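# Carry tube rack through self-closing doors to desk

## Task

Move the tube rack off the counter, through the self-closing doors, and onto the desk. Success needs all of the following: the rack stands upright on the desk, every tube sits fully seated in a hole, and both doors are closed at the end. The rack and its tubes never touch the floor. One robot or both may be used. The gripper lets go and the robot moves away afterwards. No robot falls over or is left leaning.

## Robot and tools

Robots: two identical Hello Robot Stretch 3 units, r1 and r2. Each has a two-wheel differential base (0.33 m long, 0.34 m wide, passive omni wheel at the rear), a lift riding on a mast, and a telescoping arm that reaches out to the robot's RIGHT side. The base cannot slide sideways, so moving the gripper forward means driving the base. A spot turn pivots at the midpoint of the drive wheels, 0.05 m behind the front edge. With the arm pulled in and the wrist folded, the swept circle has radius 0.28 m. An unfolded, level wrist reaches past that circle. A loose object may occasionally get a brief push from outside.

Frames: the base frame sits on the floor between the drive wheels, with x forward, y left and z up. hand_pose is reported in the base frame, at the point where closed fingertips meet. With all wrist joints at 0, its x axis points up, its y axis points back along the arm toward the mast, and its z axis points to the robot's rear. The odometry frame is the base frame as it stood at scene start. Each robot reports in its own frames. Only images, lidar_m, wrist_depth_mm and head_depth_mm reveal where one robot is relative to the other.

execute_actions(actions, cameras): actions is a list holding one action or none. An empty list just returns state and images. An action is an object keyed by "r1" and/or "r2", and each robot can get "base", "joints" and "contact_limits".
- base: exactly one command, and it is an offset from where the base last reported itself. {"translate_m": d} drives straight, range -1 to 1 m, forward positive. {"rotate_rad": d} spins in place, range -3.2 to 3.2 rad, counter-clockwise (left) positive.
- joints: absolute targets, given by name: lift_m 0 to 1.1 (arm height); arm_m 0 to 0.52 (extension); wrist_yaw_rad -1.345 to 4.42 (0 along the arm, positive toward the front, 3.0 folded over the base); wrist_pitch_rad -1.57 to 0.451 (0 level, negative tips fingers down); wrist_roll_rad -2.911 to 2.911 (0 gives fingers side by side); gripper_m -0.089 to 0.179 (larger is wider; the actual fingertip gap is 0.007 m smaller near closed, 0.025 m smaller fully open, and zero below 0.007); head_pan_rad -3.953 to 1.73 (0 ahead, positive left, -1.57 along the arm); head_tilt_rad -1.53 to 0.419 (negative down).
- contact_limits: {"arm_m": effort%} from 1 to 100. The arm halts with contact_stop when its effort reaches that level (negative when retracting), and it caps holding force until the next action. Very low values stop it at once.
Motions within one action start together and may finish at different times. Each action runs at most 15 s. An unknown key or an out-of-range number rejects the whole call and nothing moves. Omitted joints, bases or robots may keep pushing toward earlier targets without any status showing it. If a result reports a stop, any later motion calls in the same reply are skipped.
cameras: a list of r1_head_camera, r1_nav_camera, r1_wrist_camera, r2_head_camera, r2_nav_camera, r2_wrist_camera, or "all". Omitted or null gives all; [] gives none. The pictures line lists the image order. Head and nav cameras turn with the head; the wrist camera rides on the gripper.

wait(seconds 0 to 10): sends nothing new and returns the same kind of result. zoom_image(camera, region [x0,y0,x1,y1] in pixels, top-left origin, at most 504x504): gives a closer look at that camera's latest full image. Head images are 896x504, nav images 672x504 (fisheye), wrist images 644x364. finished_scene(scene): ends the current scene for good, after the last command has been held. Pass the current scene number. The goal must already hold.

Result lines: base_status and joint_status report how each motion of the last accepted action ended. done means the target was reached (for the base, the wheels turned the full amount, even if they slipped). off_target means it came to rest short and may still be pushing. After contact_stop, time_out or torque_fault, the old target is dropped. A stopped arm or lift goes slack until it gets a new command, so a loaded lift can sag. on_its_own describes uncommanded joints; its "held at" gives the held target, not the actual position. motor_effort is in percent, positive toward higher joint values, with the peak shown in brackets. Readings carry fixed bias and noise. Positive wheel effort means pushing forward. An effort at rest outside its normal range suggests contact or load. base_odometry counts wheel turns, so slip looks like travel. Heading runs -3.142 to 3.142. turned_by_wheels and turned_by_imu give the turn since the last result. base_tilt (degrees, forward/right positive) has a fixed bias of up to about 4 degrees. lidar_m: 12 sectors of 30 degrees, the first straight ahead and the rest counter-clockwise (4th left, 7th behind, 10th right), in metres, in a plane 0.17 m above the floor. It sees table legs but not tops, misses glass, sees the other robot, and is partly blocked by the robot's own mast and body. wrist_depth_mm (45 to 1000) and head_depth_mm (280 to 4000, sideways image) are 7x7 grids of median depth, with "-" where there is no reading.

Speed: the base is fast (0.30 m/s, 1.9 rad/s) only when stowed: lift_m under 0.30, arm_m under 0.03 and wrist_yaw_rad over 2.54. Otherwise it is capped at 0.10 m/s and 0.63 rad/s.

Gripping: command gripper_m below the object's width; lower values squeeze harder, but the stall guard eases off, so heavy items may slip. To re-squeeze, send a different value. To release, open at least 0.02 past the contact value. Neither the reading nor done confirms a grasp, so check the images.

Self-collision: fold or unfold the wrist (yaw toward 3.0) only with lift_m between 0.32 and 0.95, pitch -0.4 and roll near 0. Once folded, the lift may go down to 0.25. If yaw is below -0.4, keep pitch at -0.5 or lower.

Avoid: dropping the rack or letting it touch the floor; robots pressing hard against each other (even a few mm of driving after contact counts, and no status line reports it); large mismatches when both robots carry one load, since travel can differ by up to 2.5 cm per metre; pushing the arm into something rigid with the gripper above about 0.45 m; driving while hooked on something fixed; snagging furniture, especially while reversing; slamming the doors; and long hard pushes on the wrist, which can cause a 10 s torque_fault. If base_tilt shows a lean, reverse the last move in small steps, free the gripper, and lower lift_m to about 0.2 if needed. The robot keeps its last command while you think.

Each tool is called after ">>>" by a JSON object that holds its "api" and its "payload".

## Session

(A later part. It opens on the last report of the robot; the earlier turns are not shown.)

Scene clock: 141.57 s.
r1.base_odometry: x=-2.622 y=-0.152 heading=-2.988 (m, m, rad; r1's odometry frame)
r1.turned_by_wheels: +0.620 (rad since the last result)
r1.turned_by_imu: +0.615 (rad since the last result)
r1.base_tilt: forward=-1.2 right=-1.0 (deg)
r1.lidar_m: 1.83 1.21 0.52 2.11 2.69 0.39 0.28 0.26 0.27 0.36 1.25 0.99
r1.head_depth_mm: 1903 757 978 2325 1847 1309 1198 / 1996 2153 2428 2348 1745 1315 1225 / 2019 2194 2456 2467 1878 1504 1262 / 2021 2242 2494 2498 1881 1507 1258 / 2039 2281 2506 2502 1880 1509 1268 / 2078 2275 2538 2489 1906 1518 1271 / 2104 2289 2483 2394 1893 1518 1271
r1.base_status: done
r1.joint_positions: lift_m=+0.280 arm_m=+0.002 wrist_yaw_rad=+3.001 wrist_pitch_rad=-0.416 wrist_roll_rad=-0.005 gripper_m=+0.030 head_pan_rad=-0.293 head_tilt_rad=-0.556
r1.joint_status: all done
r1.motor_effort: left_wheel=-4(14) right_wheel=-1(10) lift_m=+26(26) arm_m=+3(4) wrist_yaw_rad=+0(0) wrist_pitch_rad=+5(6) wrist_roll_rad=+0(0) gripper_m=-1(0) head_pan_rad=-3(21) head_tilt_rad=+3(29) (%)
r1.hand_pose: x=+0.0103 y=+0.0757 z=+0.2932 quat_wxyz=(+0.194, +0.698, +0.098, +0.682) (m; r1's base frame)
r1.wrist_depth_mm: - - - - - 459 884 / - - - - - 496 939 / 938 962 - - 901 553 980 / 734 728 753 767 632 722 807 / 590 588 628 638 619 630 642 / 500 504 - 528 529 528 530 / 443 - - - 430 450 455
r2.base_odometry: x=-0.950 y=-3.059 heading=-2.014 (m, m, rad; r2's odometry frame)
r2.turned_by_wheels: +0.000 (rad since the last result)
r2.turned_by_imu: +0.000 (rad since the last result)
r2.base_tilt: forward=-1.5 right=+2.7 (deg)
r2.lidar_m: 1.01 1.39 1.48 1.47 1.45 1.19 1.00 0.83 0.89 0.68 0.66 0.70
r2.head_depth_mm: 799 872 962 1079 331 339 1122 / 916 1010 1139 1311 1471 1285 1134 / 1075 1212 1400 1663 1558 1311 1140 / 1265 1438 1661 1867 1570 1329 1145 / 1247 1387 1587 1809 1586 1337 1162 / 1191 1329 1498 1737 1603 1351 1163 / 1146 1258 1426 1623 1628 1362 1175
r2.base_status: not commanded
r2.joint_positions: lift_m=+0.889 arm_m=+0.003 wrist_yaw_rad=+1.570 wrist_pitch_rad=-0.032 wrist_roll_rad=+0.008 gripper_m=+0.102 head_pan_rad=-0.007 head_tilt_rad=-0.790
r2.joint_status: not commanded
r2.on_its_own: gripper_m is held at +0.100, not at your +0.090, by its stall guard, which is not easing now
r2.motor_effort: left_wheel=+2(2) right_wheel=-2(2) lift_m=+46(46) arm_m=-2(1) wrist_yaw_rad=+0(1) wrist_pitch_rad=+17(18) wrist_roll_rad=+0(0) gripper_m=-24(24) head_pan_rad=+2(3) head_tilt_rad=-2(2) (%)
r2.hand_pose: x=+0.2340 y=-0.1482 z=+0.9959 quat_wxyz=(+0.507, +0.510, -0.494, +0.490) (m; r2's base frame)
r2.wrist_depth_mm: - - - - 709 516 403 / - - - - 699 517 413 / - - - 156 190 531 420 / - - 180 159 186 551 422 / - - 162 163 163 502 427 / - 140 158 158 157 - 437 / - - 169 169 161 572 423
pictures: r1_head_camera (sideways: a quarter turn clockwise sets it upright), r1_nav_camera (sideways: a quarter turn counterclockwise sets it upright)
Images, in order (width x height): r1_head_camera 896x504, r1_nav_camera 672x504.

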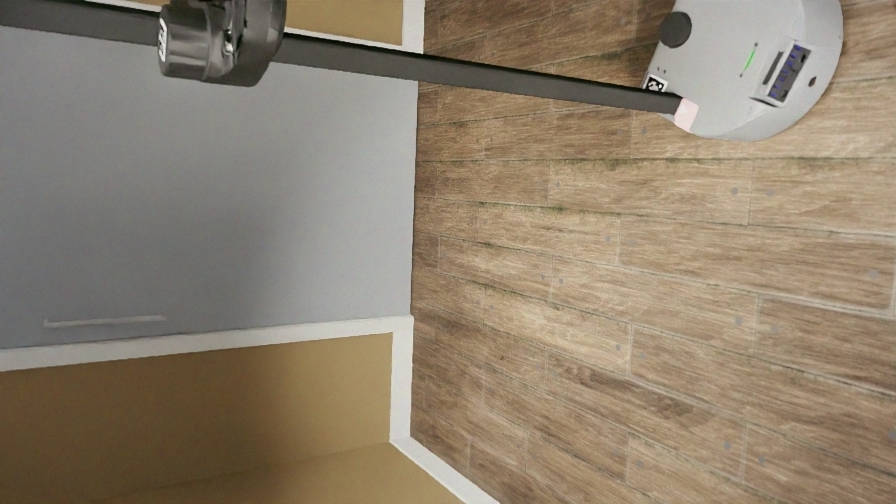

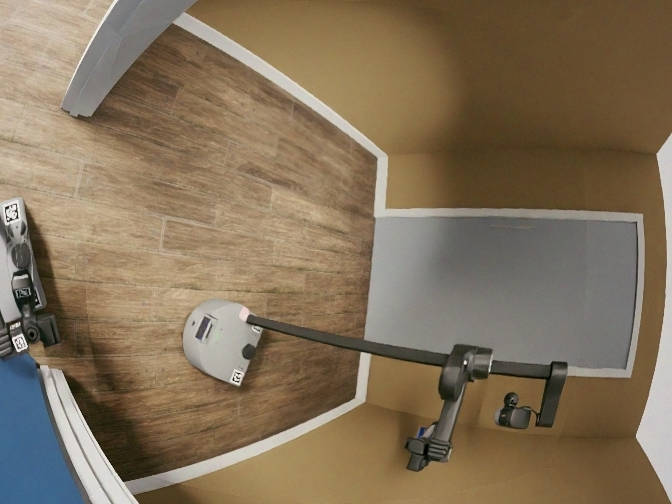

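>>> {"api": "execute_actions", "payload": {"actions": [{"r1":{"base":{"translate_m":1.0},"joints":{"head_pan_rad":-0.6,"head_tilt_rad":-0.55}},"r2":{"base":{"rotate_rad":-0.69},"joints":{"head_pan_rad":-3.1,"head_tilt_rad":-0.8}}}], "cameras": ["r1_head_camera","r2_nav_camera"]}}

Scene clock: 147.47 s.
r1.base_odometry: x=-3.611 y=-0.305 heading=-2.989 (m, m, rad; r1's odometry frame)
r1.turned_by_wheels: +0.000 (rad since the last result)
r1.turned_by_imu: +0.006 (rad since the last result)
r1.base_tilt: forward=-1.2 right=-1.1 (deg)
r1.lidar_m: 1.18 0.79 0.73 0.73 0.83 0.77 0.86 1.08 0.69 0.60 1.59 1.47
r1.head_depth_mm: 1315 1454 1617 1820 1846 1495 1251 / 1295 1421 1589 1780 1869 1496 1256 / 1268 1399 1543 1736 1871 1516 1257 / 1241 1372 1517 1703 1839 1505 1258 / 1225 1347 1489 1658 1806 1512 1265 / 1207 1313 1450 1614 1774 1516 1265 / 1183 1286 1417 1583 1765 1518 1274
r1.base_status: done
r1.joint_positions: lift_m=+0.280 arm_m=+0.002 wrist_yaw_rad=+3.001 wrist_pitch_rad=-0.416 wrist_roll_rad=-0.005 gripper_m=+0.030 head_pan_rad=-0.593 head_tilt_rad=-0.556
r1.joint_status: all done
r1.motor_effort: left_wheel=+0(5) right_wheel=+2(8) lift_m=+26(26) arm_m=+4(4) wrist_yaw_rad=+0(0) wrist_pitch_rad=+5(5) wrist_roll_rad=+0(0) gripper_m=+1(0) head_pan_rad=-3(21) head_tilt_rad=+2(3) (%)
r1.hand_pose: x=+0.0103 y=+0.0757 z=+0.2932 quat_wxyz=(+0.194, +0.698, +0.098, +0.682) (m; r1's base frame)
r1.wrist_depth_mm: 710 - 769 716 669 632 587 / 735 - 834 779 708 662 623 / 744 846 875 828 765 725 664 / 698 721 744 771 775 746 706 / 590 592 627 631 624 631 637 / 496 500 - 525 527 527 531 / 440 - - - 431 446 454
r2.base_odometry: x=-0.950 y=-3.059 heading=-2.704 (m, m, rad; r2's odometry frame)
r2.turned_by_wheels: -0.690 (rad since the last result)
r2.turned_by_imu: -0.699 (rad since the last result)
r2.base_tilt: forward=-1.6 right=+2.7 (deg)
r2.lidar_m: 0.67 0.86 1.39 1.42 1.54 0.68 0.81 0.99 0.83 0.84 0.71 0.66
r2.head_depth_mm: 687 1298 1525 - - - - / 1249 1401 1564 1773 - - - / 1320 1491 1737 1895 1480 1233 - / 1390 1573 1816 1919 1565 1412 - / 1282 1395 1548 1707 1580 1418 - / 1103 1186 1312 1487 1562 1440 - / 986 1092 1219 1317 1433 1430 -
r2.base_status: done
r2.joint_positions: lift_m=+0.889 arm_m=+0.003 wrist_yaw_rad=+1.570 wrist_pitch_rad=-0.032 wrist_roll_rad=+0.008 gripper_m=+0.102 head_pan_rad=-3.093 head_tilt_rad=-0.790
r2.joint_status: all done
r2.on_its_own: gripper_m is held at +0.100, not at your +0.090, by its stall guard, which is not easing now
r2.motor_effort: left_wheel=+2(9) right_wheel=-2(4) lift_m=+46(46) arm_m=-2(0) wrist_yaw_rad=+1(1) wrist_pitch_rad=+18(17) wrist_roll_rad=+0(0) gripper_m=-24(24) head_pan_rad=-3(32) head_tilt_rad=-3(1) (%)
r2.hand_pose: x=+0.2340 y=-0.1482 z=+0.9959 quat_wxyz=(+0.507, +0.510, -0.494, +0.490) (m; r2's base frame)
r2.wrist_depth_mm: 857 728 631 552 497 446 411 / 906 753 638 578 509 450 419 / 965 784 676 156 190 468 431 / - 820 179 158 185 489 436 / - 890 162 163 162 484 448 / - 139 159 159 157 - 456 / - 976 169 169 160 521 462
pictures: r1_head_camera (sideways: a quarter turn clockwise sets it upright), r2_nav_camera (sideways: a quarter turn counterclockwise sets it upright)
Images, in order (width x height): r1_head_camera 896x504, r2_nav_camera 672x504.

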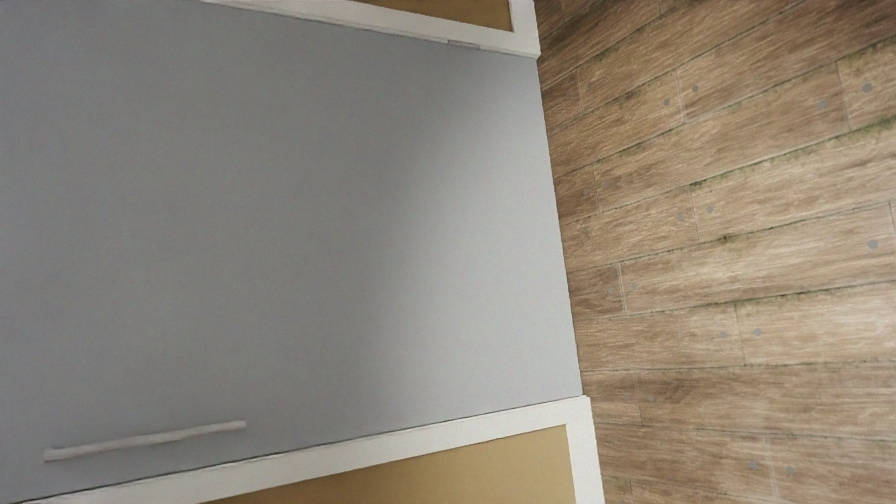

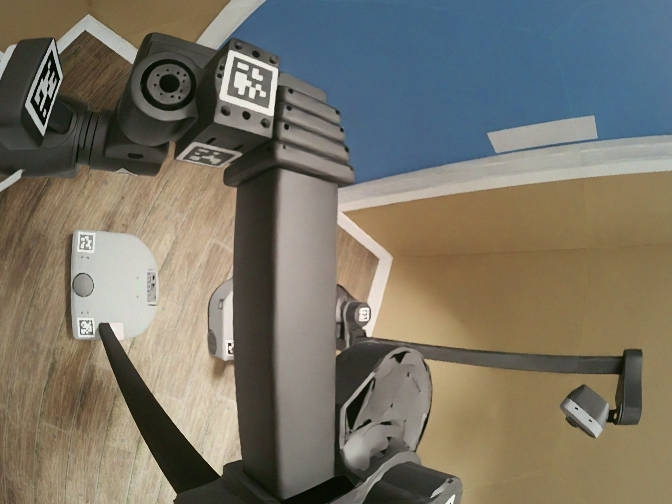

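>>> {"api": "execute_actions", "payload": {"actions": [{"r1":{"base":{"translate_m":0.98},"joints":{"head_pan_rad":-1.4,"head_tilt_rad":-0.6}},"r2":{"base":{"translate_m":-0.35}}}], "cameras": []}}

>>> {"api": "execute_actions", "payload": {"actions": [{"r1":{"base":{"rotate_rad":0.44},"joints":{"lift_m":0.94}},"r2":{"base":{"translate_m":-0.6}}}], "cameras": []}}

>>> {"api": "execute_actions", "payload": {"actions": [{"r1":{"joints":{"wrist_yaw_rad":0.4,"gripper_m":0.12}},"r2":{"base":{"rotate_rad":0.9},"joints":{"head_pan_rad":0,"head_tilt_rad":-0.7}}}], "cameras": []}}

>>> {"api": "execute_actions", "payload": {"actions": [{"r1":{"joints":{"wrist_pitch_rad":0,"arm_m":0.12,"lift_m":0.98}}}], "cameras": ["r1_wrist_camera","r1_nav_camera","r2_nav_camera"]}}

Scene clock: 153.23 s.
r1.base_odometry: x=-4.579 y=-0.454 heading=-2.989 (m, m, rad; r1's odometry frame)
r1.turned_by_wheels: +0.000 (rad since the last result)
r1.turned_by_imu: +0.006 (rad since the last result)
r1.base_tilt: forward=-1.3 right=-1.2 (deg)
r1.lidar_m: 0.55 0.37 0.34 0.34 0.44 0.93 1.08 1.21 1.76 0.92 0.62 0.57
r1.head_depth_mm: 1425 1607 1799 1996 1787 1456 1228 / 1135 1296 1532 1829 1771 1459 1236 / 955 1072 1212 1397 1630 1466 1234 / 822 906 1006 1128 1287 1396 1237 / 721 783 859 946 1058 1202 1233 / 642 691 748 815 893 990 1108 / 579 618 661 713 774 845 925
r1.base_status: done
r1.joint_positions: lift_m=+0.280 arm_m=+0.002 wrist_yaw_rad=+3.001 wrist_pitch_rad=-0.416 wrist_roll_rad=-0.005 gripper_m=+0.030 head_pan_rad=-1.393 head_tilt_rad=-0.593
r1.joint_status: all done
r1.motor_effort: left_wheel=-1(7) right_wheel=+2(6) lift_m=+26(26) arm_m=+4(3) wrist_yaw_rad=+0(0) wrist_pitch_rad=+5(5) wrist_roll_rad=+0(0) gripper_m=+0(0) head_pan_rad=-2(33) head_tilt_rad=-4(12) (%)
r1.hand_pose: x=+0.0103 y=+0.0757 z=+0.2932 quat_wxyz=(+0.194, +0.698, +0.098, +0.682) (m; r1's base frame)
r1.wrist_depth_mm: 465 - 386 359 333 308 290 / 513 - 418 388 357 331 310 / 570 538 452 419 385 354 331 / 628 581 498 457 419 386 354 / 591 599 522 496 454 418 385 / 494 504 - 515 468 439 409 / 438 - - - 433 453 435
r2.base_odometry: x=-0.633 y=-2.911 heading=-2.704 (m, m, rad; r2's odometry frame)
r2.turned_by_wheels: +0.000 (rad since the last result)
r2.turned_by_imu: +0.000 (rad since the last result)
r2.base_tilt: forward=-1.5 right=+2.7 (deg)
r2.lidar_m: 1.00 1.27 1.54 1.21 1.20 1.12 1.10 0.83 0.77 0.78 0.90 0.98
r2.head_depth_mm: 923 1037 1183 - - - - / 971 1088 1259 1391 - - - / 1014 1156 1336 1555 1563 1384 - / 1072 1216 1432 1679 1563 1402 - / 1052 1152 1271 1420 1508 1419 - / 910 978 1062 1161 1334 1414 - / 800 856 915 1042 1198 1269 -
r2.base_status: done
r2.joint_positions: lift_m=+0.889 arm_m=+0.003 wrist_yaw_rad=+1.570 wrist_pitch_rad=-0.032 wrist_roll_rad=+0.008 gripper_m=+0.102 head_pan_rad=-3.093 head_tilt_rad=-0.790
r2.joint_status: not commanded
r2.on_its_own: gripper_m is held at +0.100, not at your +0.090, by its stall guard, which is not easing now
r2.motor_effort: left_wheel=+2(2) right_wheel=-2(5) lift_m=+46(47) arm_m=-1(1) wrist_yaw_rad=+1(0) wrist_pitch_rad=+17(17) wrist_roll_rad=+0(0) gripper_m=-24(24) head_pan_rad=-3(3) head_tilt_rad=-3(3) (%)
r2.hand_pose: x=+0.2340 y=-0.1482 z=+0.9959 quat_wxyz=(+0.507, +0.510, -0.494, +0.490) (m; r2's base frame)
r2.wrist_depth_mm: - - - 869 815 718 648 / - - - 912 810 731 689 / - - - 155 191 736 697 / - - 180 159 186 787 713 / - - 163 163 163 791 725 / - 140 158 158 157 - 715 / - - 169 169 161 862 739
pictures: none
No camera images: the call's "cameras" was empty. Leave "cameras" out to get every camera's image.

Scene clock: 160.33 s.
r1.base_odometry: x=-4.579 y=-0.454 heading=-2.549 (m, m, rad; r1's odometry frame)
r1.turned_by_wheels: +0.440 (rad since the last result)
r1.turned_by_imu: +0.438 (rad since the last result)
r1.base_tilt: forward=-1.2 right=-1.1 (deg)
r1.lidar_m: 0.38 0.34 0.34 0.41 0.77 1.11 1.98 1.76 1.04 0.64 0.57 0.57
r1.head_depth_mm: 637 718 822 961 1152 - - / 598 668 756 871 1032 - - / 561 621 698 796 926 - - / 520 578 638 732 844 936 - / 500 547 607 676 768 876 1030 / 470 511 556 616 703 812 949 / 441 485 534 592 658 748 860
r1.base_status: done
r1.joint_positions: lift_m=+0.940 arm_m=+0.002 wrist_yaw_rad=+3.001 wrist_pitch_rad=-0.416 wrist_roll_rad=-0.005 gripper_m=+0.030 head_pan_rad=-1.393 head_tilt_rad=-0.593
r1.joint_status: all done
r1.motor_effort: left_wheel=-1(5) right_wheel=+1(6) lift_m=+35(37) arm_m=+4(4) wrist_yaw_rad=-1(0) wrist_pitch_rad=+5(5) wrist_roll_rad=+0(0) gripper_m=+0(1) head_pan_rad=-1(2) head_tilt_rad=-4(4) (%)
r1.hand_pose: x=+0.0103 y=+0.0757 z=+0.9529 quat_wxyz=(+0.194, +0.698, +0.098, +0.682) (m; r1's base frame)
r1.wrist_depth_mm: - - 570 450 367 314 271 / - - 615 486 392 329 283 / - - 675 524 418 347 295 / - - 745 574 442 369 311 / - - 831 631 470 386 326 / - - - 688 483 413 343 / - - - 786 595 439 361
r2.base_odometry: x=-0.089 y=-2.656 heading=-2.704 (m, m, rad; r2's odometry frame)
r2.turned_by_wheels: +0.000 (rad since the last result)
r2.turned_by_imu: +0.000 (rad since the last result)
r2.base_tilt: forward=-1.5 right=+2.7 (deg)
r2.lidar_m: 1.55 1.91 1.78 0.91 0.61 0.57 0.58 0.48 0.43 0.54 0.68 1.27
r2.head_depth_mm: 456 511 582 - - - - / 478 539 616 681 - - - / 502 570 659 764 1000 1126 - / 528 602 702 848 1060 1264 - / 557 641 747 869 1015 1104 - / 566 623 678 740 818 875 - / 508 543 583 629 683 722 -
r2.base_status: done
r2.joint_positions: lift_m=+0.889 arm_m=+0.003 wrist_yaw_rad=+1.570 wrist_pitch_rad=-0.032 wrist_roll_rad=+0.008 gripper_m=+0.102 head_pan_rad=-3.093 head_tilt_rad=-0.790
r2.joint_status: not commanded
r2.on_its_own: gripper_m is held at +0.100, not at your +0.090, by its stall guard, which is not easing now
r2.motor_effort: left_wheel=+2(3) right_wheel=-3(5) lift_m=+47(46) arm_m=-2(2) wrist_yaw_rad=+0(0) wrist_pitch_rad=+17(18) wrist_roll_rad=+0(0) gripper_m=-24(24) head_pan_rad=-3(3) head_tilt_rad=-3(3) (%)
r2.hand_pose: x=+0.2340 y=-0.1482 z=+0.9959 quat_wxyz=(+0.507, +0.510, -0.494, +0.490) (m; r2's base frame)
r2.wrist_depth_mm: - - - - - - - / - - - - - - - / - - - 155 191 - 959 / - - 180 158 185 - 942 / - - 164 164 162 - 913 / - 139 158 158 157 - 865 / - - 170 170 160 - 753
pictures: none
No camera images: the call's "cameras" was empty. Leave "cameras" out to get every camera's image.

Scene clock: 162.70 s.
r1.base_odometry: x=-4.579 y=-0.454 heading=-2.549 (m, m, rad; r1's odometry frame)
r1.turned_by_wheels: +0.000 (rad since the last result)
r1.turned_by_imu: -0.001 (rad since the last result)
r1.base_tilt: forward=-1.2 right=-1.1 (deg)
r1.lidar_m: 0.38 0.34 0.34 0.41 0.76 1.20 1.98 1.76 1.04 0.64 0.57 0.57
r1.head_depth_mm: 637 718 822 963 1154 - - / 596 665 755 873 1000 - - / 560 622 699 795 885 - 1179 / 520 578 639 734 834 969 1159 / 501 548 608 678 754 890 1054 / 469 510 557 618 703 811 951 / 442 484 534 591 659 748 863
r1.base_status: not commanded
r1.joint_positions: lift_m=+0.940 arm_m=+0.002 wrist_yaw_rad=+0.402 wrist_pitch_rad=-0.416 wrist_roll_rad=-0.005 gripper_m=+0.120 head_pan_rad=-1.393 head_tilt_rad=-0.593
r1.joint_status: all done
r1.motor_effort: left_wheel=-1(1) right_wheel=+2(1) lift_m=+35(35) arm_m=+4(4) wrist_yaw_rad=-1(0) wrist_pitch_rad=+6(6) wrist_roll_rad=+0(0) gripper_m=+1(83) head_pan_rad=-3(2) head_tilt_rad=-5(4) (%)
r1.hand_pose: x=+0.0664 y=-0.3535 z=+0.9529 quat_wxyz=(+0.709, +0.281, -0.647, -0.005) (m; r1's base frame)
r1.wrist_depth_mm: 288 304 316 349 381 414 452 / 307 327 345 372 414 452 502 / 328 351 374 416 454 497 565 / 353 380 404 458 506 569 650 / 384 417 449 512 565 642 747 / 420 441 503 569 649 763 888 / 455 535 569 655 746 895 -
r2.base_odometry: x=-0.089 y=-2.656 heading=-1.804 (m, m, rad; r2's odometry frame)
r2.turned_by_wheels: +0.900 (rad since the last result)
r2.turned_by_imu: +0.913 (rad since the last result)
r2.base_tilt: forward=-1.5 right=+2.6 (deg)
r2.lidar_m: 1.79 1.08 0.65 0.57 0.57 0.51 0.43 0.44 0.62 1.04 1.53 1.79
r2.head_depth_mm: 1667 1882 2143 2081 1591 305 1119 / 1625 1827 2069 2096 1665 1356 1166 / 1587 1765 2019 2122 1676 1383 1179 / 1537 1729 1958 2108 1692 1391 1186 / 1519 1675 1896 2083 1604 1400 1194 / 1473 1627 1836 2052 1519 1415 1200 / 1390 1573 1776 1997 1549 1424 1213
r2.base_status: done
r2.joint_positions: lift_m=+0.889 arm_m=+0.003 wrist_yaw_rad=+1.570 wrist_pitch_rad=-0.032 wrist_roll_rad=+0.008 gripper_m=+0.102 head_pan_rad=-0.007 head_tilt_rad=-0.705
r2.joint_status: all done
r2.on_its_own: gripper_m is held at +0.100, not at your +0.090, by its stall guard, which is not easing now
r2.motor_effort: left_wheel=-3(5) right_wheel=+2(5) lift_m=+47(47) arm_m=-2(1) wrist_yaw_rad=+1(0) wrist_pitch_rad=+17(17) wrist_roll_rad=+0(0) gripper_m=-24(24) head_pan_rad=+2(34) head_tilt_rad=+2(8) (%)
r2.hand_pose: x=+0.2340 y=-0.1482 z=+0.9959 quat_wxyz=(+0.507, +0.510, -0.494, +0.490) (m; r2's base frame)
r2.wrist_depth_mm: - - - - - - - / - - - - - - - / - - - 155 188 - - / - - 179 158 186 - - / - - 162 164 164 - - / - 139 158 158 157 - - / - - 170 169 161 - -
pictures: none
No camera images: the call's "cameras" was empty. Leave "cameras" out to get every camera's image.

Scene clock: 164.83 s.
r1.base_odometry: x=-4.579 y=-0.454 heading=-2.549 (m, m, rad; r1's odometry frame)
r1.turned_by_wheels: +0.000 (rad since the last result)
r1.turned_by_imu: -0.001 (rad since the last result)
r1.base_tilt: forward=-1.3 right=-1.1 (deg)
r1.lidar_m: 0.38 0.34 0.34 0.41 0.77 1.20 1.98 1.76 1.04 0.64 0.57 0.57
r1.head_depth_mm: 636 718 804 - - 1374 1226 / 597 667 722 - 1062 1258 1229 / 561 623 683 799 929 1101 1219 / 520 577 636 738 842 990 1159 / 500 549 600 677 769 877 1052 / 469 510 556 618 702 808 952 / 442 484 535 591 659 749 863
r1.base_status: not commanded
r1.joint_positions: lift_m=+0.980 arm_m=+0.120 wrist_yaw_rad=+0.401 wrist_pitch_rad=-0.023 wrist_roll_rad=-0.005 gripper_m=+0.120 head_pan_rad=-1.393 head_tilt_rad=-0.593
r1.joint_status: all done
r1.motor_effort: left_wheel=+0(1) right_wheel=+2(2) lift_m=+35(36) arm_m=+4(5) wrist_yaw_rad=-1(1) wrist_pitch_rad=+7(7) wrist_roll_rad=+0(0) gripper_m=+1(1) head_pan_rad=-2(1) head_tilt_rad=-4(4) (%)
r1.hand_pose: x=+0.0783 y=-0.5001 z=+1.0886 quat_wxyz=(+0.697, +0.148, -0.689, +0.133) (m; r1's base frame)
r1.wrist_depth_mm: 225 230 260 281 305 335 374 / 230 236 266 289 315 347 385 / 236 241 272 299 324 358 398 / 242 245 280 305 334 370 413 / 248 251 291 313 345 386 431 / 255 253 300 326 356 408 451 / 260 272 309 334 368 403 477
r2.base_odometry: x=-0.089 y=-2.656 heading=-1.804 (m, m, rad; r2's odometry frame)
r2.turned_by_wheels: +0.000 (rad since the last result)
r2.turned_by_imu: +0.000 (rad since the last result)
r2.base_tilt: forward=-1.4 right=+2.6 (deg)
r2.lidar_m: 1.79 1.08 0.65 0.57 0.57 0.52 0.43 0.44 0.61 1.04 1.53 1.78
r2.head_depth_mm: 1655 1880 2137 2068 1590 306 1117 / 1618 1825 2088 2106 1653 1360 1175 / 1585 1776 2004 2139 1670 1382 1181 / 1548 1726 1948 2104 1684 1387 1188 / 1512 1674 1875 2086 1586 1404 1194 / 1444 1625 1842 2039 1511 1411 1202 / 1137 1599 1802 1980 1550 1430 1212
r2.base_status: not commanded
r2.joint_positions: lift_m=+0.889 arm_m=+0.003 wrist_yaw_rad=+1.570 wrist_pitch_rad=-0.032 wrist_roll_rad=+0.008 gripper_m=+0.102 head_pan_rad=-0.007 head_tilt_rad=-0.705
r2.joint_status: not commanded
r2.on_its_own: gripper_m is held at +0.100, not at your +0.090, by its stall guard, which is not easing now
r2.motor_effort: left_wheel=-2(3) right_wheel=+2(1) lift_m=+47(46) arm_m=-1(2) wrist_yaw_rad=+1(1) wrist_pitch_rad=+18(17) wrist_roll_rad=+0(0) gripper_m=-24(24) head_pan_rad=+2(2) head_tilt_rad=+2(3) (%)
r2.hand_pose: x=+0.2340 y=-0.1482 z=+0.9959 quat_wxyz=(+0.507, +0.510, -0.494, +0.490) (m; r2's base frame)
r2.wrist_depth_mm: - - - - - - - / - - - - - - - / - - - 156 190 - - / - - 181 159 184 - - / - - 163 162 163 - - / - 140 158 159 157 - - / - - 170 169 160 - -
pictures: r1_nav_camera (sideways: a quarter turn counterclockwise sets it upright), r1_wrist_camera, r2_nav_camera (sideways: a quarter turn counterclockwise sets it upright)
Images, in order (width x height): r1_nav_camera 672x504, r1_wrist_camera 644x364, r2_nav_camera 672x504.

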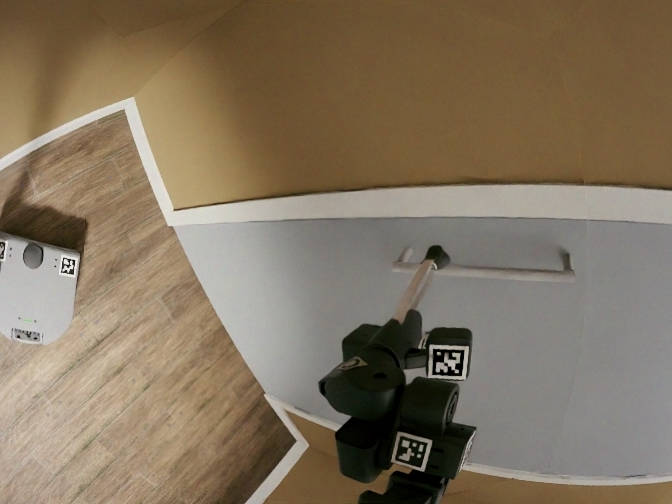

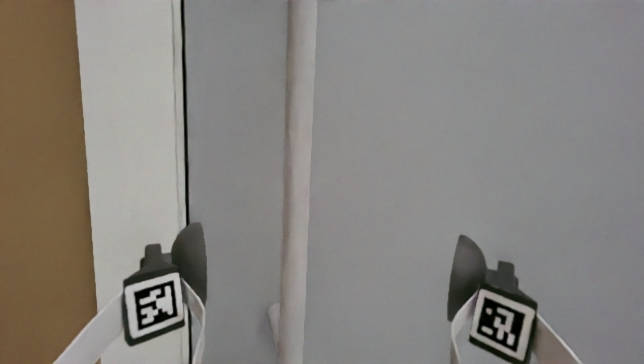

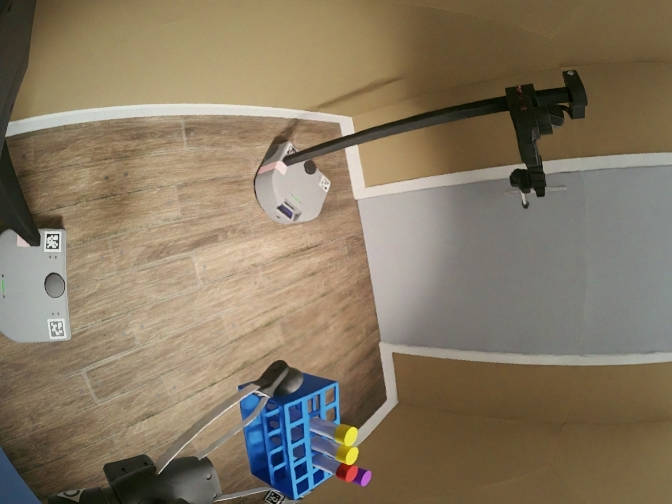

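>>> {"api": "execute_actions", "payload": {"actions": []}}

Scene clock: 165.90 s.
r1.base_odometry: x=-4.579 y=-0.454 heading=-2.549 (m, m, rad; r1's odometry frame)
r1.turned_by_wheels: +0.000 (rad since the last result)
r1.turned_by_imu: +0.000 (rad since the last result)
r1.base_tilt: forward=-1.2 right=-1.0 (deg)
r1.lidar_m: 0.38 0.34 0.34 0.41 0.77 1.20 1.98 1.76 1.04 0.64 0.57 0.57
r1.head_depth_mm: 637 717 805 - - 1382 1229 / 597 665 722 - 1063 1257 1232 / 561 622 682 801 926 1106 1215 / 520 577 637 737 840 988 1160 / 499 548 601 676 766 874 1053 / 470 510 557 617 703 813 949 / 442 485 534 592 661 747 859
r1.base_status: not commanded
r1.joint_positions: lift_m=+0.980 arm_m=+0.120 wrist_yaw_rad=+0.401 wrist_pitch_rad=-0.023 wrist_roll_rad=-0.005 gripper_m=+0.120 head_pan_rad=-1.393 head_tilt_rad=-0.593
r1.joint_status: all done
r1.motor_effort: left_wheel=+0(1) right_wheel=+1(2) lift_m=+35(36) arm_m=+5(5) wrist_yaw_rad=+0(1) wrist_pitch_rad=+8(7) wrist_roll_rad=+0(0) gripper_m=+0(1) head_pan_rad=-3(1) head_tilt_rad=-4(4) (%)
r1.hand_pose: x=+0.0783 y=-0.5001 z=+1.0886 quat_wxyz=(+0.697, +0.148, -0.689, +0.133) (m; r1's base frame)
r1.wrist_depth_mm: 225 229 260 281 305 334 373 / 231 235 266 289 315 347 386 / 235 240 274 295 325 360 400 / 243 246 282 307 336 370 418 / 248 252 291 314 346 383 429 / 254 253 299 326 357 412 446 / 260 272 309 334 366 402 475
r2.base_odometry: x=-0.089 y=-2.656 heading=-1.804 (m, m, rad; r2's odometry frame)
r2.turned_by_wheels: +0.000 (rad since the last result)
r2.turned_by_imu: +0.000 (rad since the last result)
r2.base_tilt: forward=-1.5 right=+2.6 (deg)
r2.lidar_m: 1.79 1.08 0.65 0.57 0.57 0.52 0.44 0.44 0.62 1.04 1.53 1.79
r2.head_depth_mm: 1654 1890 2143 2080 1601 306 1120 / 1625 1816 2083 2086 1654 1363 1168 / 1592 1777 2024 2132 1694 1379 1174 / 1540 1719 1948 2101 1686 1394 1182 / 1499 1674 1894 2085 1600 1413 1195 / 1432 1624 1823 2034 1509 1421 1199 / 1137 1606 1784 1974 1545 1423 1213
r2.base_status: not commanded
r2.joint_positions: lift_m=+0.889 arm_m=+0.003 wrist_yaw_rad=+1.570 wrist_pitch_rad=-0.032 wrist_roll_rad=+0.008 gripper_m=+0.102 head_pan_rad=-0.007 head_tilt_rad=-0.705
r2.joint_status: not commanded
r2.on_its_own: gripper_m is held at +0.100, not at your +0.090, by its stall guard, which is not easing now
r2.motor_effort: left_wheel=-2(3) right_wheel=+2(1) lift_m=+46(46) arm_m=-3(2) wrist_yaw_rad=+1(1) wrist_pitch_rad=+18(17) wrist_roll_rad=+0(0) gripper_m=-23(24) head_pan_rad=+2(2) head_tilt_rad=+2(3) (%)
r2.hand_pose: x=+0.2340 y=-0.1482 z=+0.9959 quat_wxyz=(+0.507, +0.510, -0.494, +0.490) (m; r2's base frame)
r2.wrist_depth_mm: - - - - - - - / - - - - - - - / - - - 155 189 - - / - - 179 159 185 - - / - - 162 163 162 - - / - 139 158 158 156 - - / - - 170 168 161 - -
pictures: r1_head_camera (sideways: a quarter turn clockwise sets it upright), r1_nav_camera (sideways: a quarter turn counterclockwise sets it upright), r1_wrist_camera, r2_head_camera (sideways: a quarter turn clockwise sets it upright), r2_nav_camera (sideways: a quarter turn counterclockwise sets it upright), r2_wrist_camera
Images, in order (width x height): r1_head_camera 896x504, r1_nav_camera 672x504, r1_wrist_camera 644x364, r2_head_camera 896x504, r2_nav_camera 672x504, r2_wrist_camera 644x364.

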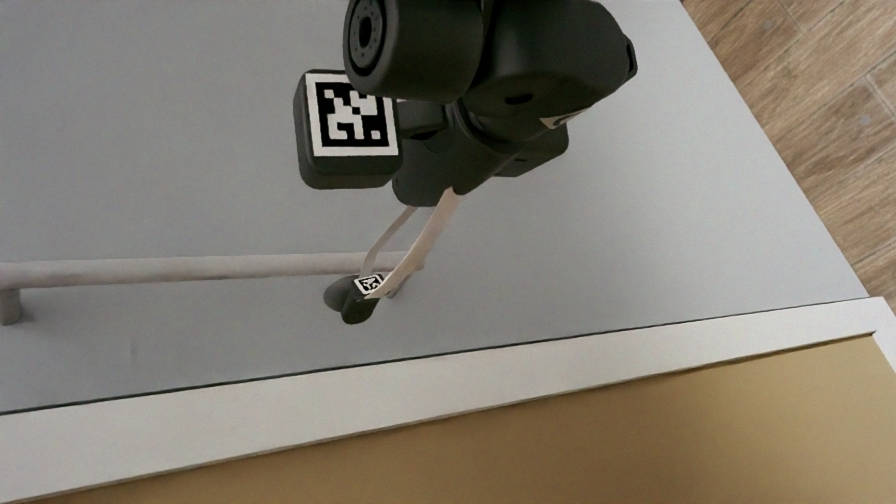

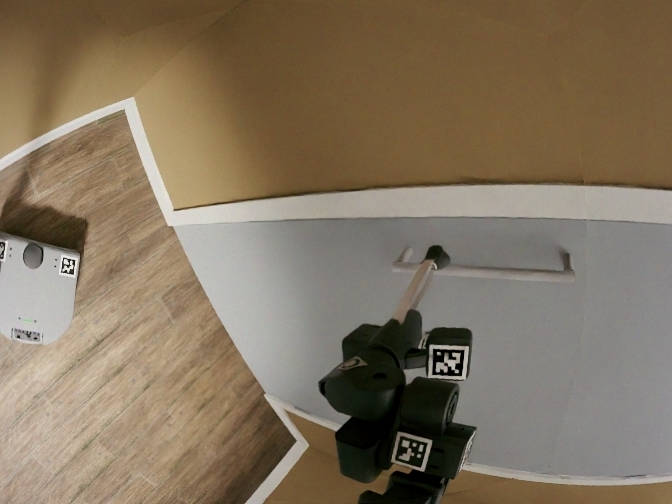

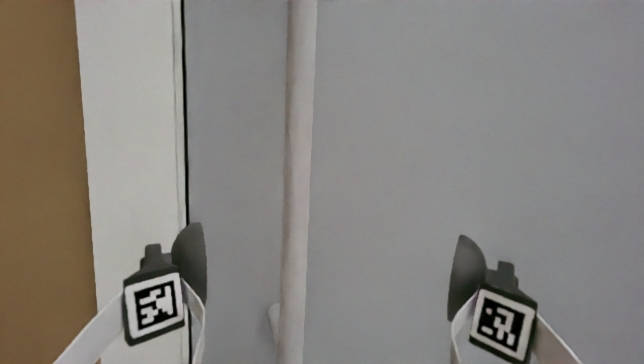

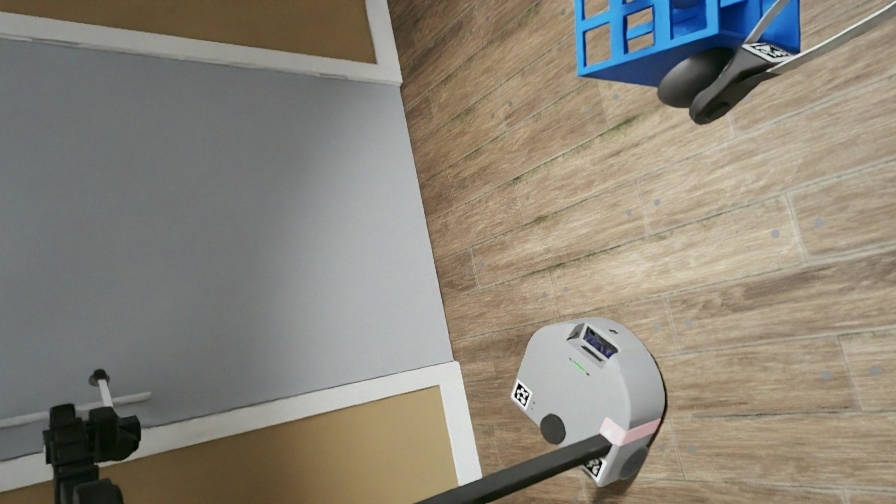

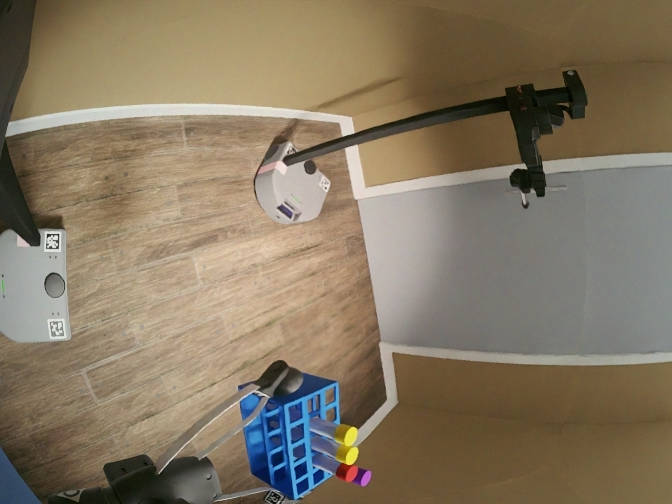

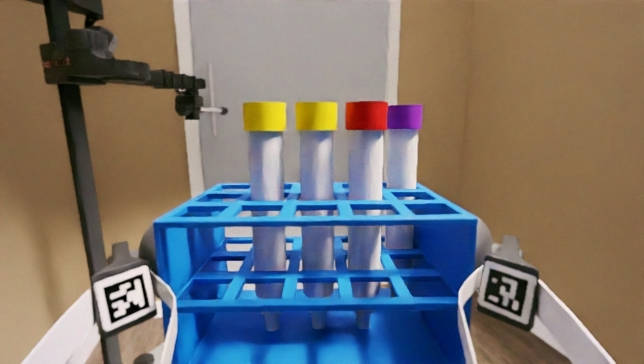

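>>> {"api": "execute_actions", "payload": {"actions": [{"r1":{"base":{"translate_m":0.063},"joints":{"arm_m":0.21,"lift_m":1.01,"gripper_m":0.07}}}], "cameras": ["r1_wrist_camera","r1_head_camera"]}}

Scene clock: 168.03 s.
r1.base_odometry: x=-4.631 y=-0.489 heading=-2.549 (m, m, rad; r1's odometry frame)
r1.turned_by_wheels: +0.000 (rad since the last result)
r1.turned_by_imu: +0.000 (rad since the last result)
r1.base_tilt: forward=-1.3 right=-1.1 (deg)
r1.lidar_m: 0.33 0.29 0.29 0.35 0.66 1.25 2.03 1.81 0.96 0.59 0.53 0.53
r1.head_depth_mm: 586 643 - 922 1066 1338 1226 / 550 594 - 822 950 1156 1230 / 500 533 613 736 852 1022 1179 / 486 536 604 675 773 905 1090 / 453 497 545 614 699 809 969 / 429 470 522 581 655 748 871 / 414 451 493 544 606 688 791
r1.base_status: done
r1.joint_positions: lift_m=+1.010 arm_m=+0.210 wrist_yaw_rad=+0.401 wrist_pitch_rad=-0.022 wrist_roll_rad=-0.005 gripper_m=+0.070 head_pan_rad=-1.393 head_tilt_rad=-0.593
r1.joint_status: all done
r1.motor_effort: left_wheel=+0(4) right_wheel=+2(4) lift_m=+35(35) arm_m=+4(5) wrist_yaw_rad=-1(1) wrist_pitch_rad=+8(7) wrist_roll_rad=+0(0) gripper_m=+0(78) head_pan_rad=-2(3) head_tilt_rad=-4(4) (%)
r1.hand_pose: x=+0.0782 y=-0.5901 z=+1.1187 quat_wxyz=(+0.697, +0.148, -0.689, +0.133) (m; r1's base frame)
r1.wrist_depth_mm: 131 150 161 112 191 208 230 / 134 156 166 116 196 215 238 / 137 159 170 123 201 224 248 / 140 162 174 125 208 231 257 / 143 165 177 127 213 240 267 / 147 169 - 129 214 248 279 / 151 158 191 197 228 262 293
r2.base_odometry: x=-0.089 y=-2.656 heading=-1.804 (m, m, rad; r2's odometry frame)
r2.turned_by_wheels: +0.000 (rad since the last result)
r2.turned_by_imu: +0.000 (rad since the last result)
r2.base_tilt: forward=-1.5 right=+2.7 (deg)
r2.lidar_m: 1.79 1.12 0.65 0.57 0.57 0.52 0.44 0.44 0.62 1.04 1.54 1.78
r2.head_depth_mm: 1653 1885 2147 2079 1605 306 1115 / 1629 1836 2085 2103 1652 1356 1176 / 1567 1783 2011 2106 1669 1383 1182 / 1543 1716 1958 2123 1687 1396 1180 / 1507 1672 1884 2088 1656 1404 1193 / 1439 1632 1827 2043 1515 1409 1201 / 1372 1589 1780 1995 1490 1424 1213
r2.base_status: not commanded
r2.joint_positions: lift_m=+0.889 arm_m=+0.003 wrist_yaw_rad=+1.570 wrist_pitch_rad=-0.032 wrist_roll_rad=+0.008 gripper_m=+0.102 head_pan_rad=-0.007 head_tilt_rad=-0.705
r2.joint_status: not commanded
r2.on_its_own: gripper_m is held at +0.100, not at your +0.090, by its stall guard, which is not easing now
r2.motor_effort: left_wheel=-3(2) right_wheel=+1(2) lift_m=+47(47) arm_m=-1(2) wrist_yaw_rad=+0(1) wrist_pitch_rad=+17(17) wrist_roll_rad=+0(0) gripper_m=-24(24) head_pan_rad=+2(2) head_tilt_rad=+3(2) (%)
r2.hand_pose: x=+0.2340 y=-0.1482 z=+0.9959 quat_wxyz=(+0.507, +0.510, -0.494, +0.490) (m; r2's base frame)
r2.wrist_depth_mm: 877 - - - - - - / - - - - - - - / - - - 155 190 - - / - - 179 159 185 - - / - - 163 164 163 - - / - 139 160 157 157 - - / - - 169 169 161 - -
pictures: r1_head_camera (sideways: a quarter turn clockwise sets it upright), r1_wrist_camera
Images, in order (width x height): r1_head_camera 896x504, r1_wrist_camera 644x364.

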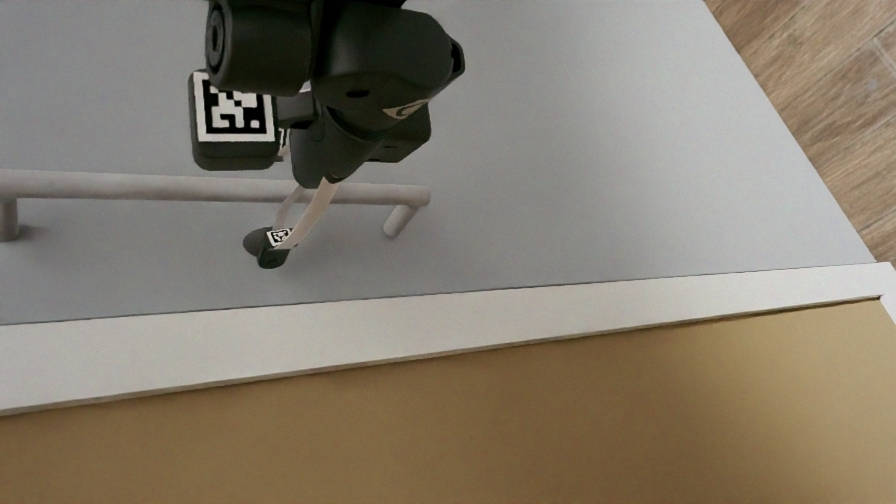

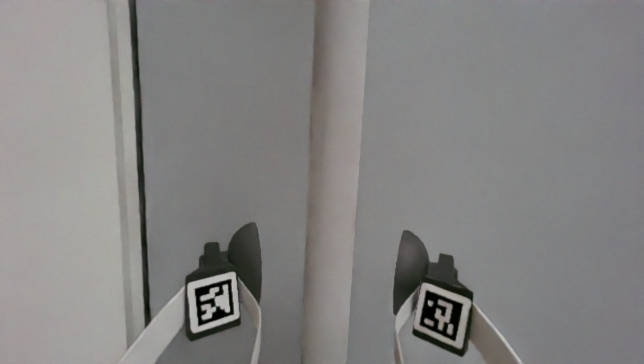

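>>> {"api": "execute_actions", "payload": {"actions": [{"r1":{"joints":{"gripper_m":-0.043}}}], "cameras": ["r1_wrist_camera"]}}

>>> {"api": "execute_actions", "payload": {"actions": [{"r1":{"base":{"translate_m":-0.162},"joints":{"arm_m":0.117,"wrist_yaw_rad":0.58}}}], "cameras": ["r1_wrist_camera","r2_nav_camera"]}}

Scene clock: 170.80 s.
r1.base_odometry: x=-4.631 y=-0.489 heading=-2.549 (m, m, rad; r1's odometry frame)
r1.turned_by_wheels: +0.000 (rad since the last result)
r1.turned_by_imu: -0.001 (rad since the last result)
r1.base_tilt: forward=-1.3 right=-1.1 (deg)
r1.lidar_m: 0.33 0.29 0.29 0.35 0.66 1.25 2.03 1.81 0.96 0.59 0.53 0.53
r1.head_depth_mm: 584 641 - 918 1062 1330 1228 / 545 591 - 822 942 1147 1228 / 498 511 596 733 847 1008 1180 / 484 531 596 670 770 897 1087 / 451 493 544 614 700 811 970 / 428 470 522 582 654 748 871 / 415 450 493 543 608 689 789
r1.base_status: not commanded
r1.joint_positions: lift_m=+1.010 arm_m=+0.210 wrist_yaw_rad=+0.398 wrist_pitch_rad=-0.021 wrist_roll_rad=-0.005 gripper_m=-0.042 head_pan_rad=-1.393 head_tilt_rad=-0.593
r1.joint_status: all done
r1.motor_effort: left_wheel=+0(0) right_wheel=+1(2) lift_m=+35(35) arm_m=+1(4) wrist_yaw_rad=+1(2) wrist_pitch_rad=+7(8) wrist_roll_rad=+0(0) gripper_m=-22(95) head_pan_rad=-2(3) head_tilt_rad=-3(4) (%)
r1.hand_pose: x=+0.0778 y=-0.5906 z=+1.1190 quat_wxyz=(+0.697, +0.147, -0.689, +0.133) (m; r1's base frame)
r1.wrist_depth_mm: 131 148 158 110 187 205 229 / 134 151 163 112 192 212 236 / 137 156 167 117 198 220 245 / 140 160 171 123 205 228 256 / 143 164 175 122 211 235 265 / 147 167 178 123 223 244 276 / 150 172 188 131 228 254 288
r2.base_odometry: x=-0.089 y=-2.656 heading=-1.804 (m, m, rad; r2's odometry frame)
r2.turned_by_wheels: +0.000 (rad since the last result)
r2.turned_by_imu: +0.000 (rad since the last result)
r2.base_tilt: forward=-1.5 right=+2.6 (deg)
r2.lidar_m: 1.78 1.12 0.65 0.57 0.57 0.51 0.44 0.44 0.62 1.04 1.53 1.79
r2.head_depth_mm: 1659 1879 2152 2061 1597 306 1112 / 1618 1823 2062 2097 1658 1361 1180 / 1573 1757 2029 2114 1670 1381 1171 / 1541 1707 1952 2097 1703 1388 1187 / 1511 1673 1908 2090 1654 1399 1193 / 1443 1627 1826 2034 1515 1406 1201 / 1372 1603 1785 1994 1496 1417 1208
r2.base_status: not commanded
r2.joint_positions: lift_m=+0.889 arm_m=+0.003 wrist_yaw_rad=+1.570 wrist_pitch_rad=-0.032 wrist_roll_rad=+0.008 gripper_m=+0.102 head_pan_rad=-0.007 head_tilt_rad=-0.705
r2.joint_status: not commanded
r2.on_its_own: gripper_m is held at +0.100, not at your +0.090, by its stall guard, which is not easing now
r2.motor_effort: left_wheel=-2(2) right_wheel=+2(1) lift_m=+46(46) arm_m=-2(1) wrist_yaw_rad=+1(0) wrist_pitch_rad=+18(18) wrist_roll_rad=+0(0) gripper_m=-23(24) head_pan_rad=+3(2) head_tilt_rad=+1(3) (%)
r2.hand_pose: x=+0.2340 y=-0.1482 z=+0.9959 quat_wxyz=(+0.507, +0.510, -0.494, +0.490) (m; r2's base frame)
r2.wrist_depth_mm: 884 - - - - - - / - - - - - - - / - - - 156 190 - - / - - 180 158 185 - - / - - 163 164 163 - - / - 139 158 158 157 - - / - - 169 170 161 - -
pictures: r1_wrist_camera
Images, in order (width x height): r1_wrist_camera 644x364.

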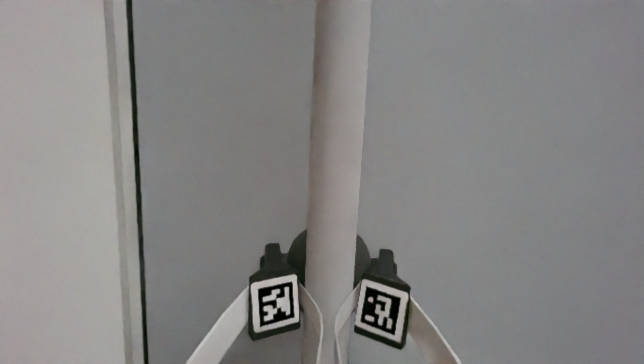

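Scene clock: 173.60 s.
r1.base_odometry: x=-4.497 y=-0.399 heading=-2.549 (m, m, rad; r1's odometry frame)
r1.turned_by_wheels: +0.000 (rad since the last result)
r1.turned_by_imu: -0.094 (rad since the last result)
r1.base_tilt: forward=-1.2 right=-1.2 (deg)
r1.lidar_m: 0.47 0.40 0.39 0.45 0.75 1.13 1.92 1.71 1.33 0.53 0.46 0.63
r1.head_depth_mm: 655 755 - - 1558 1457 1230 / 567 639 - - 1073 1350 1233 / 501 554 - - 848 1025 1182 / 442 485 489 583 708 827 993 / 400 442 479 538 608 696 873 / 370 401 443 501 1660 1398 1101 / 353 3487 3162 2249 749 846 969
r1.base_status: done
r1.joint_positions: lift_m=+1.010 arm_m=+0.117 wrist_yaw_rad=+0.598 wrist_pitch_rad=-0.022 wrist_roll_rad=-0.004 gripper_m=-0.036 head_pan_rad=-1.393 head_tilt_rad=-0.595
r1.joint_status: all done
r1.on_its_own: gripper_m is held at -0.037, not at your -0.043, by its stall guard, which is not easing now; wrist_yaw_rad is at rest, and its effort (-13) is outside its rest range (-12 to +12)
r1.motor_effort: left_wheel=+3(31) right_wheel=-6(13) lift_m=+33(35) arm_m=-3(19) wrist_yaw_rad=-13(56) wrist_pitch_rad=+7(9) wrist_roll_rad=-1(1) gripper_m=-20(25) head_pan_rad=-2(2) head_tilt_rad=-3(5) (%)
r1.hand_pose: x=+0.1224 y=-0.4735 z=+1.1189 quat_wxyz=(+0.680, +0.215, -0.672, +0.201) (m; r1's base frame)
r1.wrist_depth_mm: 305 145 157 112 196 223 258 / 311 150 161 115 202 231 268 / 318 153 165 117 208 239 281 / 326 157 169 120 215 249 293 / 334 161 173 121 224 259 306 / 342 168 175 123 238 270 323 / 352 172 186 197 242 280 340
r2.base_odometry: x=-0.089 y=-2.656 heading=-1.804 (m, m, rad; r2's odometry frame)
r2.turned_by_wheels: +0.000 (rad since the last result)
r2.turned_by_imu: +0.000 (rad since the last result)
r2.base_tilt: forward=-1.5 right=+2.7 (deg)
r2.lidar_m: 1.58 1.01 0.65 0.57 0.57 0.51 0.43 0.44 0.62 1.04 1.53 1.78
r2.head_depth_mm: 1664 1885 2163 2081 1594 305 1116 / 1593 1772 2045 2079 1660 1349 1173 / 1499 1693 1911 2069 1664 1387 1183 / 1437 1599 1807 2000 1695 1390 1178 / 1369 1517 1693 1948 1535 1395 1198 / 1062 1479 1771 2061 1507 1380 1203 / 1245 1596 1778 1942 1649 1429 1206
r2.base_status: not commanded
r2.joint_positions: lift_m=+0.889 arm_m=+0.003 wrist_yaw_rad=+1.570 wrist_pitch_rad=-0.032 wrist_roll_rad=+0.008 gripper_m=+0.102 head_pan_rad=-0.007 head_tilt_rad=-0.705
r2.joint_status: not commanded
r2.on_its_own: gripper_m is held at +0.100, not at your +0.090, by its stall guard, which is not easing now
r2.motor_effort: left_wheel=-2(3) right_wheel=+2(2) lift_m=+46(46) arm_m=-1(1) wrist_yaw_rad=+1(1) wrist_pitch_rad=+17(18) wrist_roll_rad=+0(1) gripper_m=-24(24) head_pan_rad=+2(2) head_tilt_rad=+2(2) (%)
r2.hand_pose: x=+0.2340 y=-0.1482 z=+0.9959 quat_wxyz=(+0.507, +0.510, -0.494, +0.490) (m; r2's base frame)
r2.wrist_depth_mm: - - - - - - - / - - - - - - - / - - - 155 190 - - / - - 181 158 184 - - / - - 162 164 162 - - / - 139 158 157 157 - - / - - 169 170 161 - -
pictures: r1_wrist_camera, r2_nav_camera (sideways: a quarter turn counterclockwise sets it upright)
Images, in order (width x height): r1_wrist_camera 644x364, r2_nav_camera 672x504.

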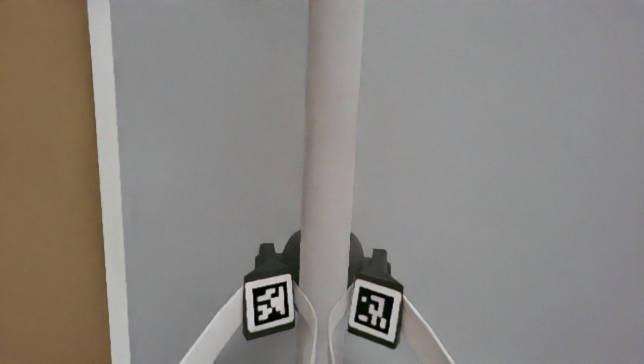

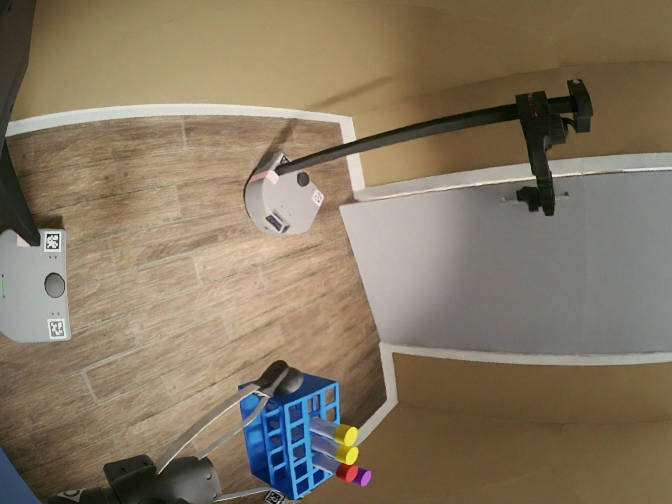

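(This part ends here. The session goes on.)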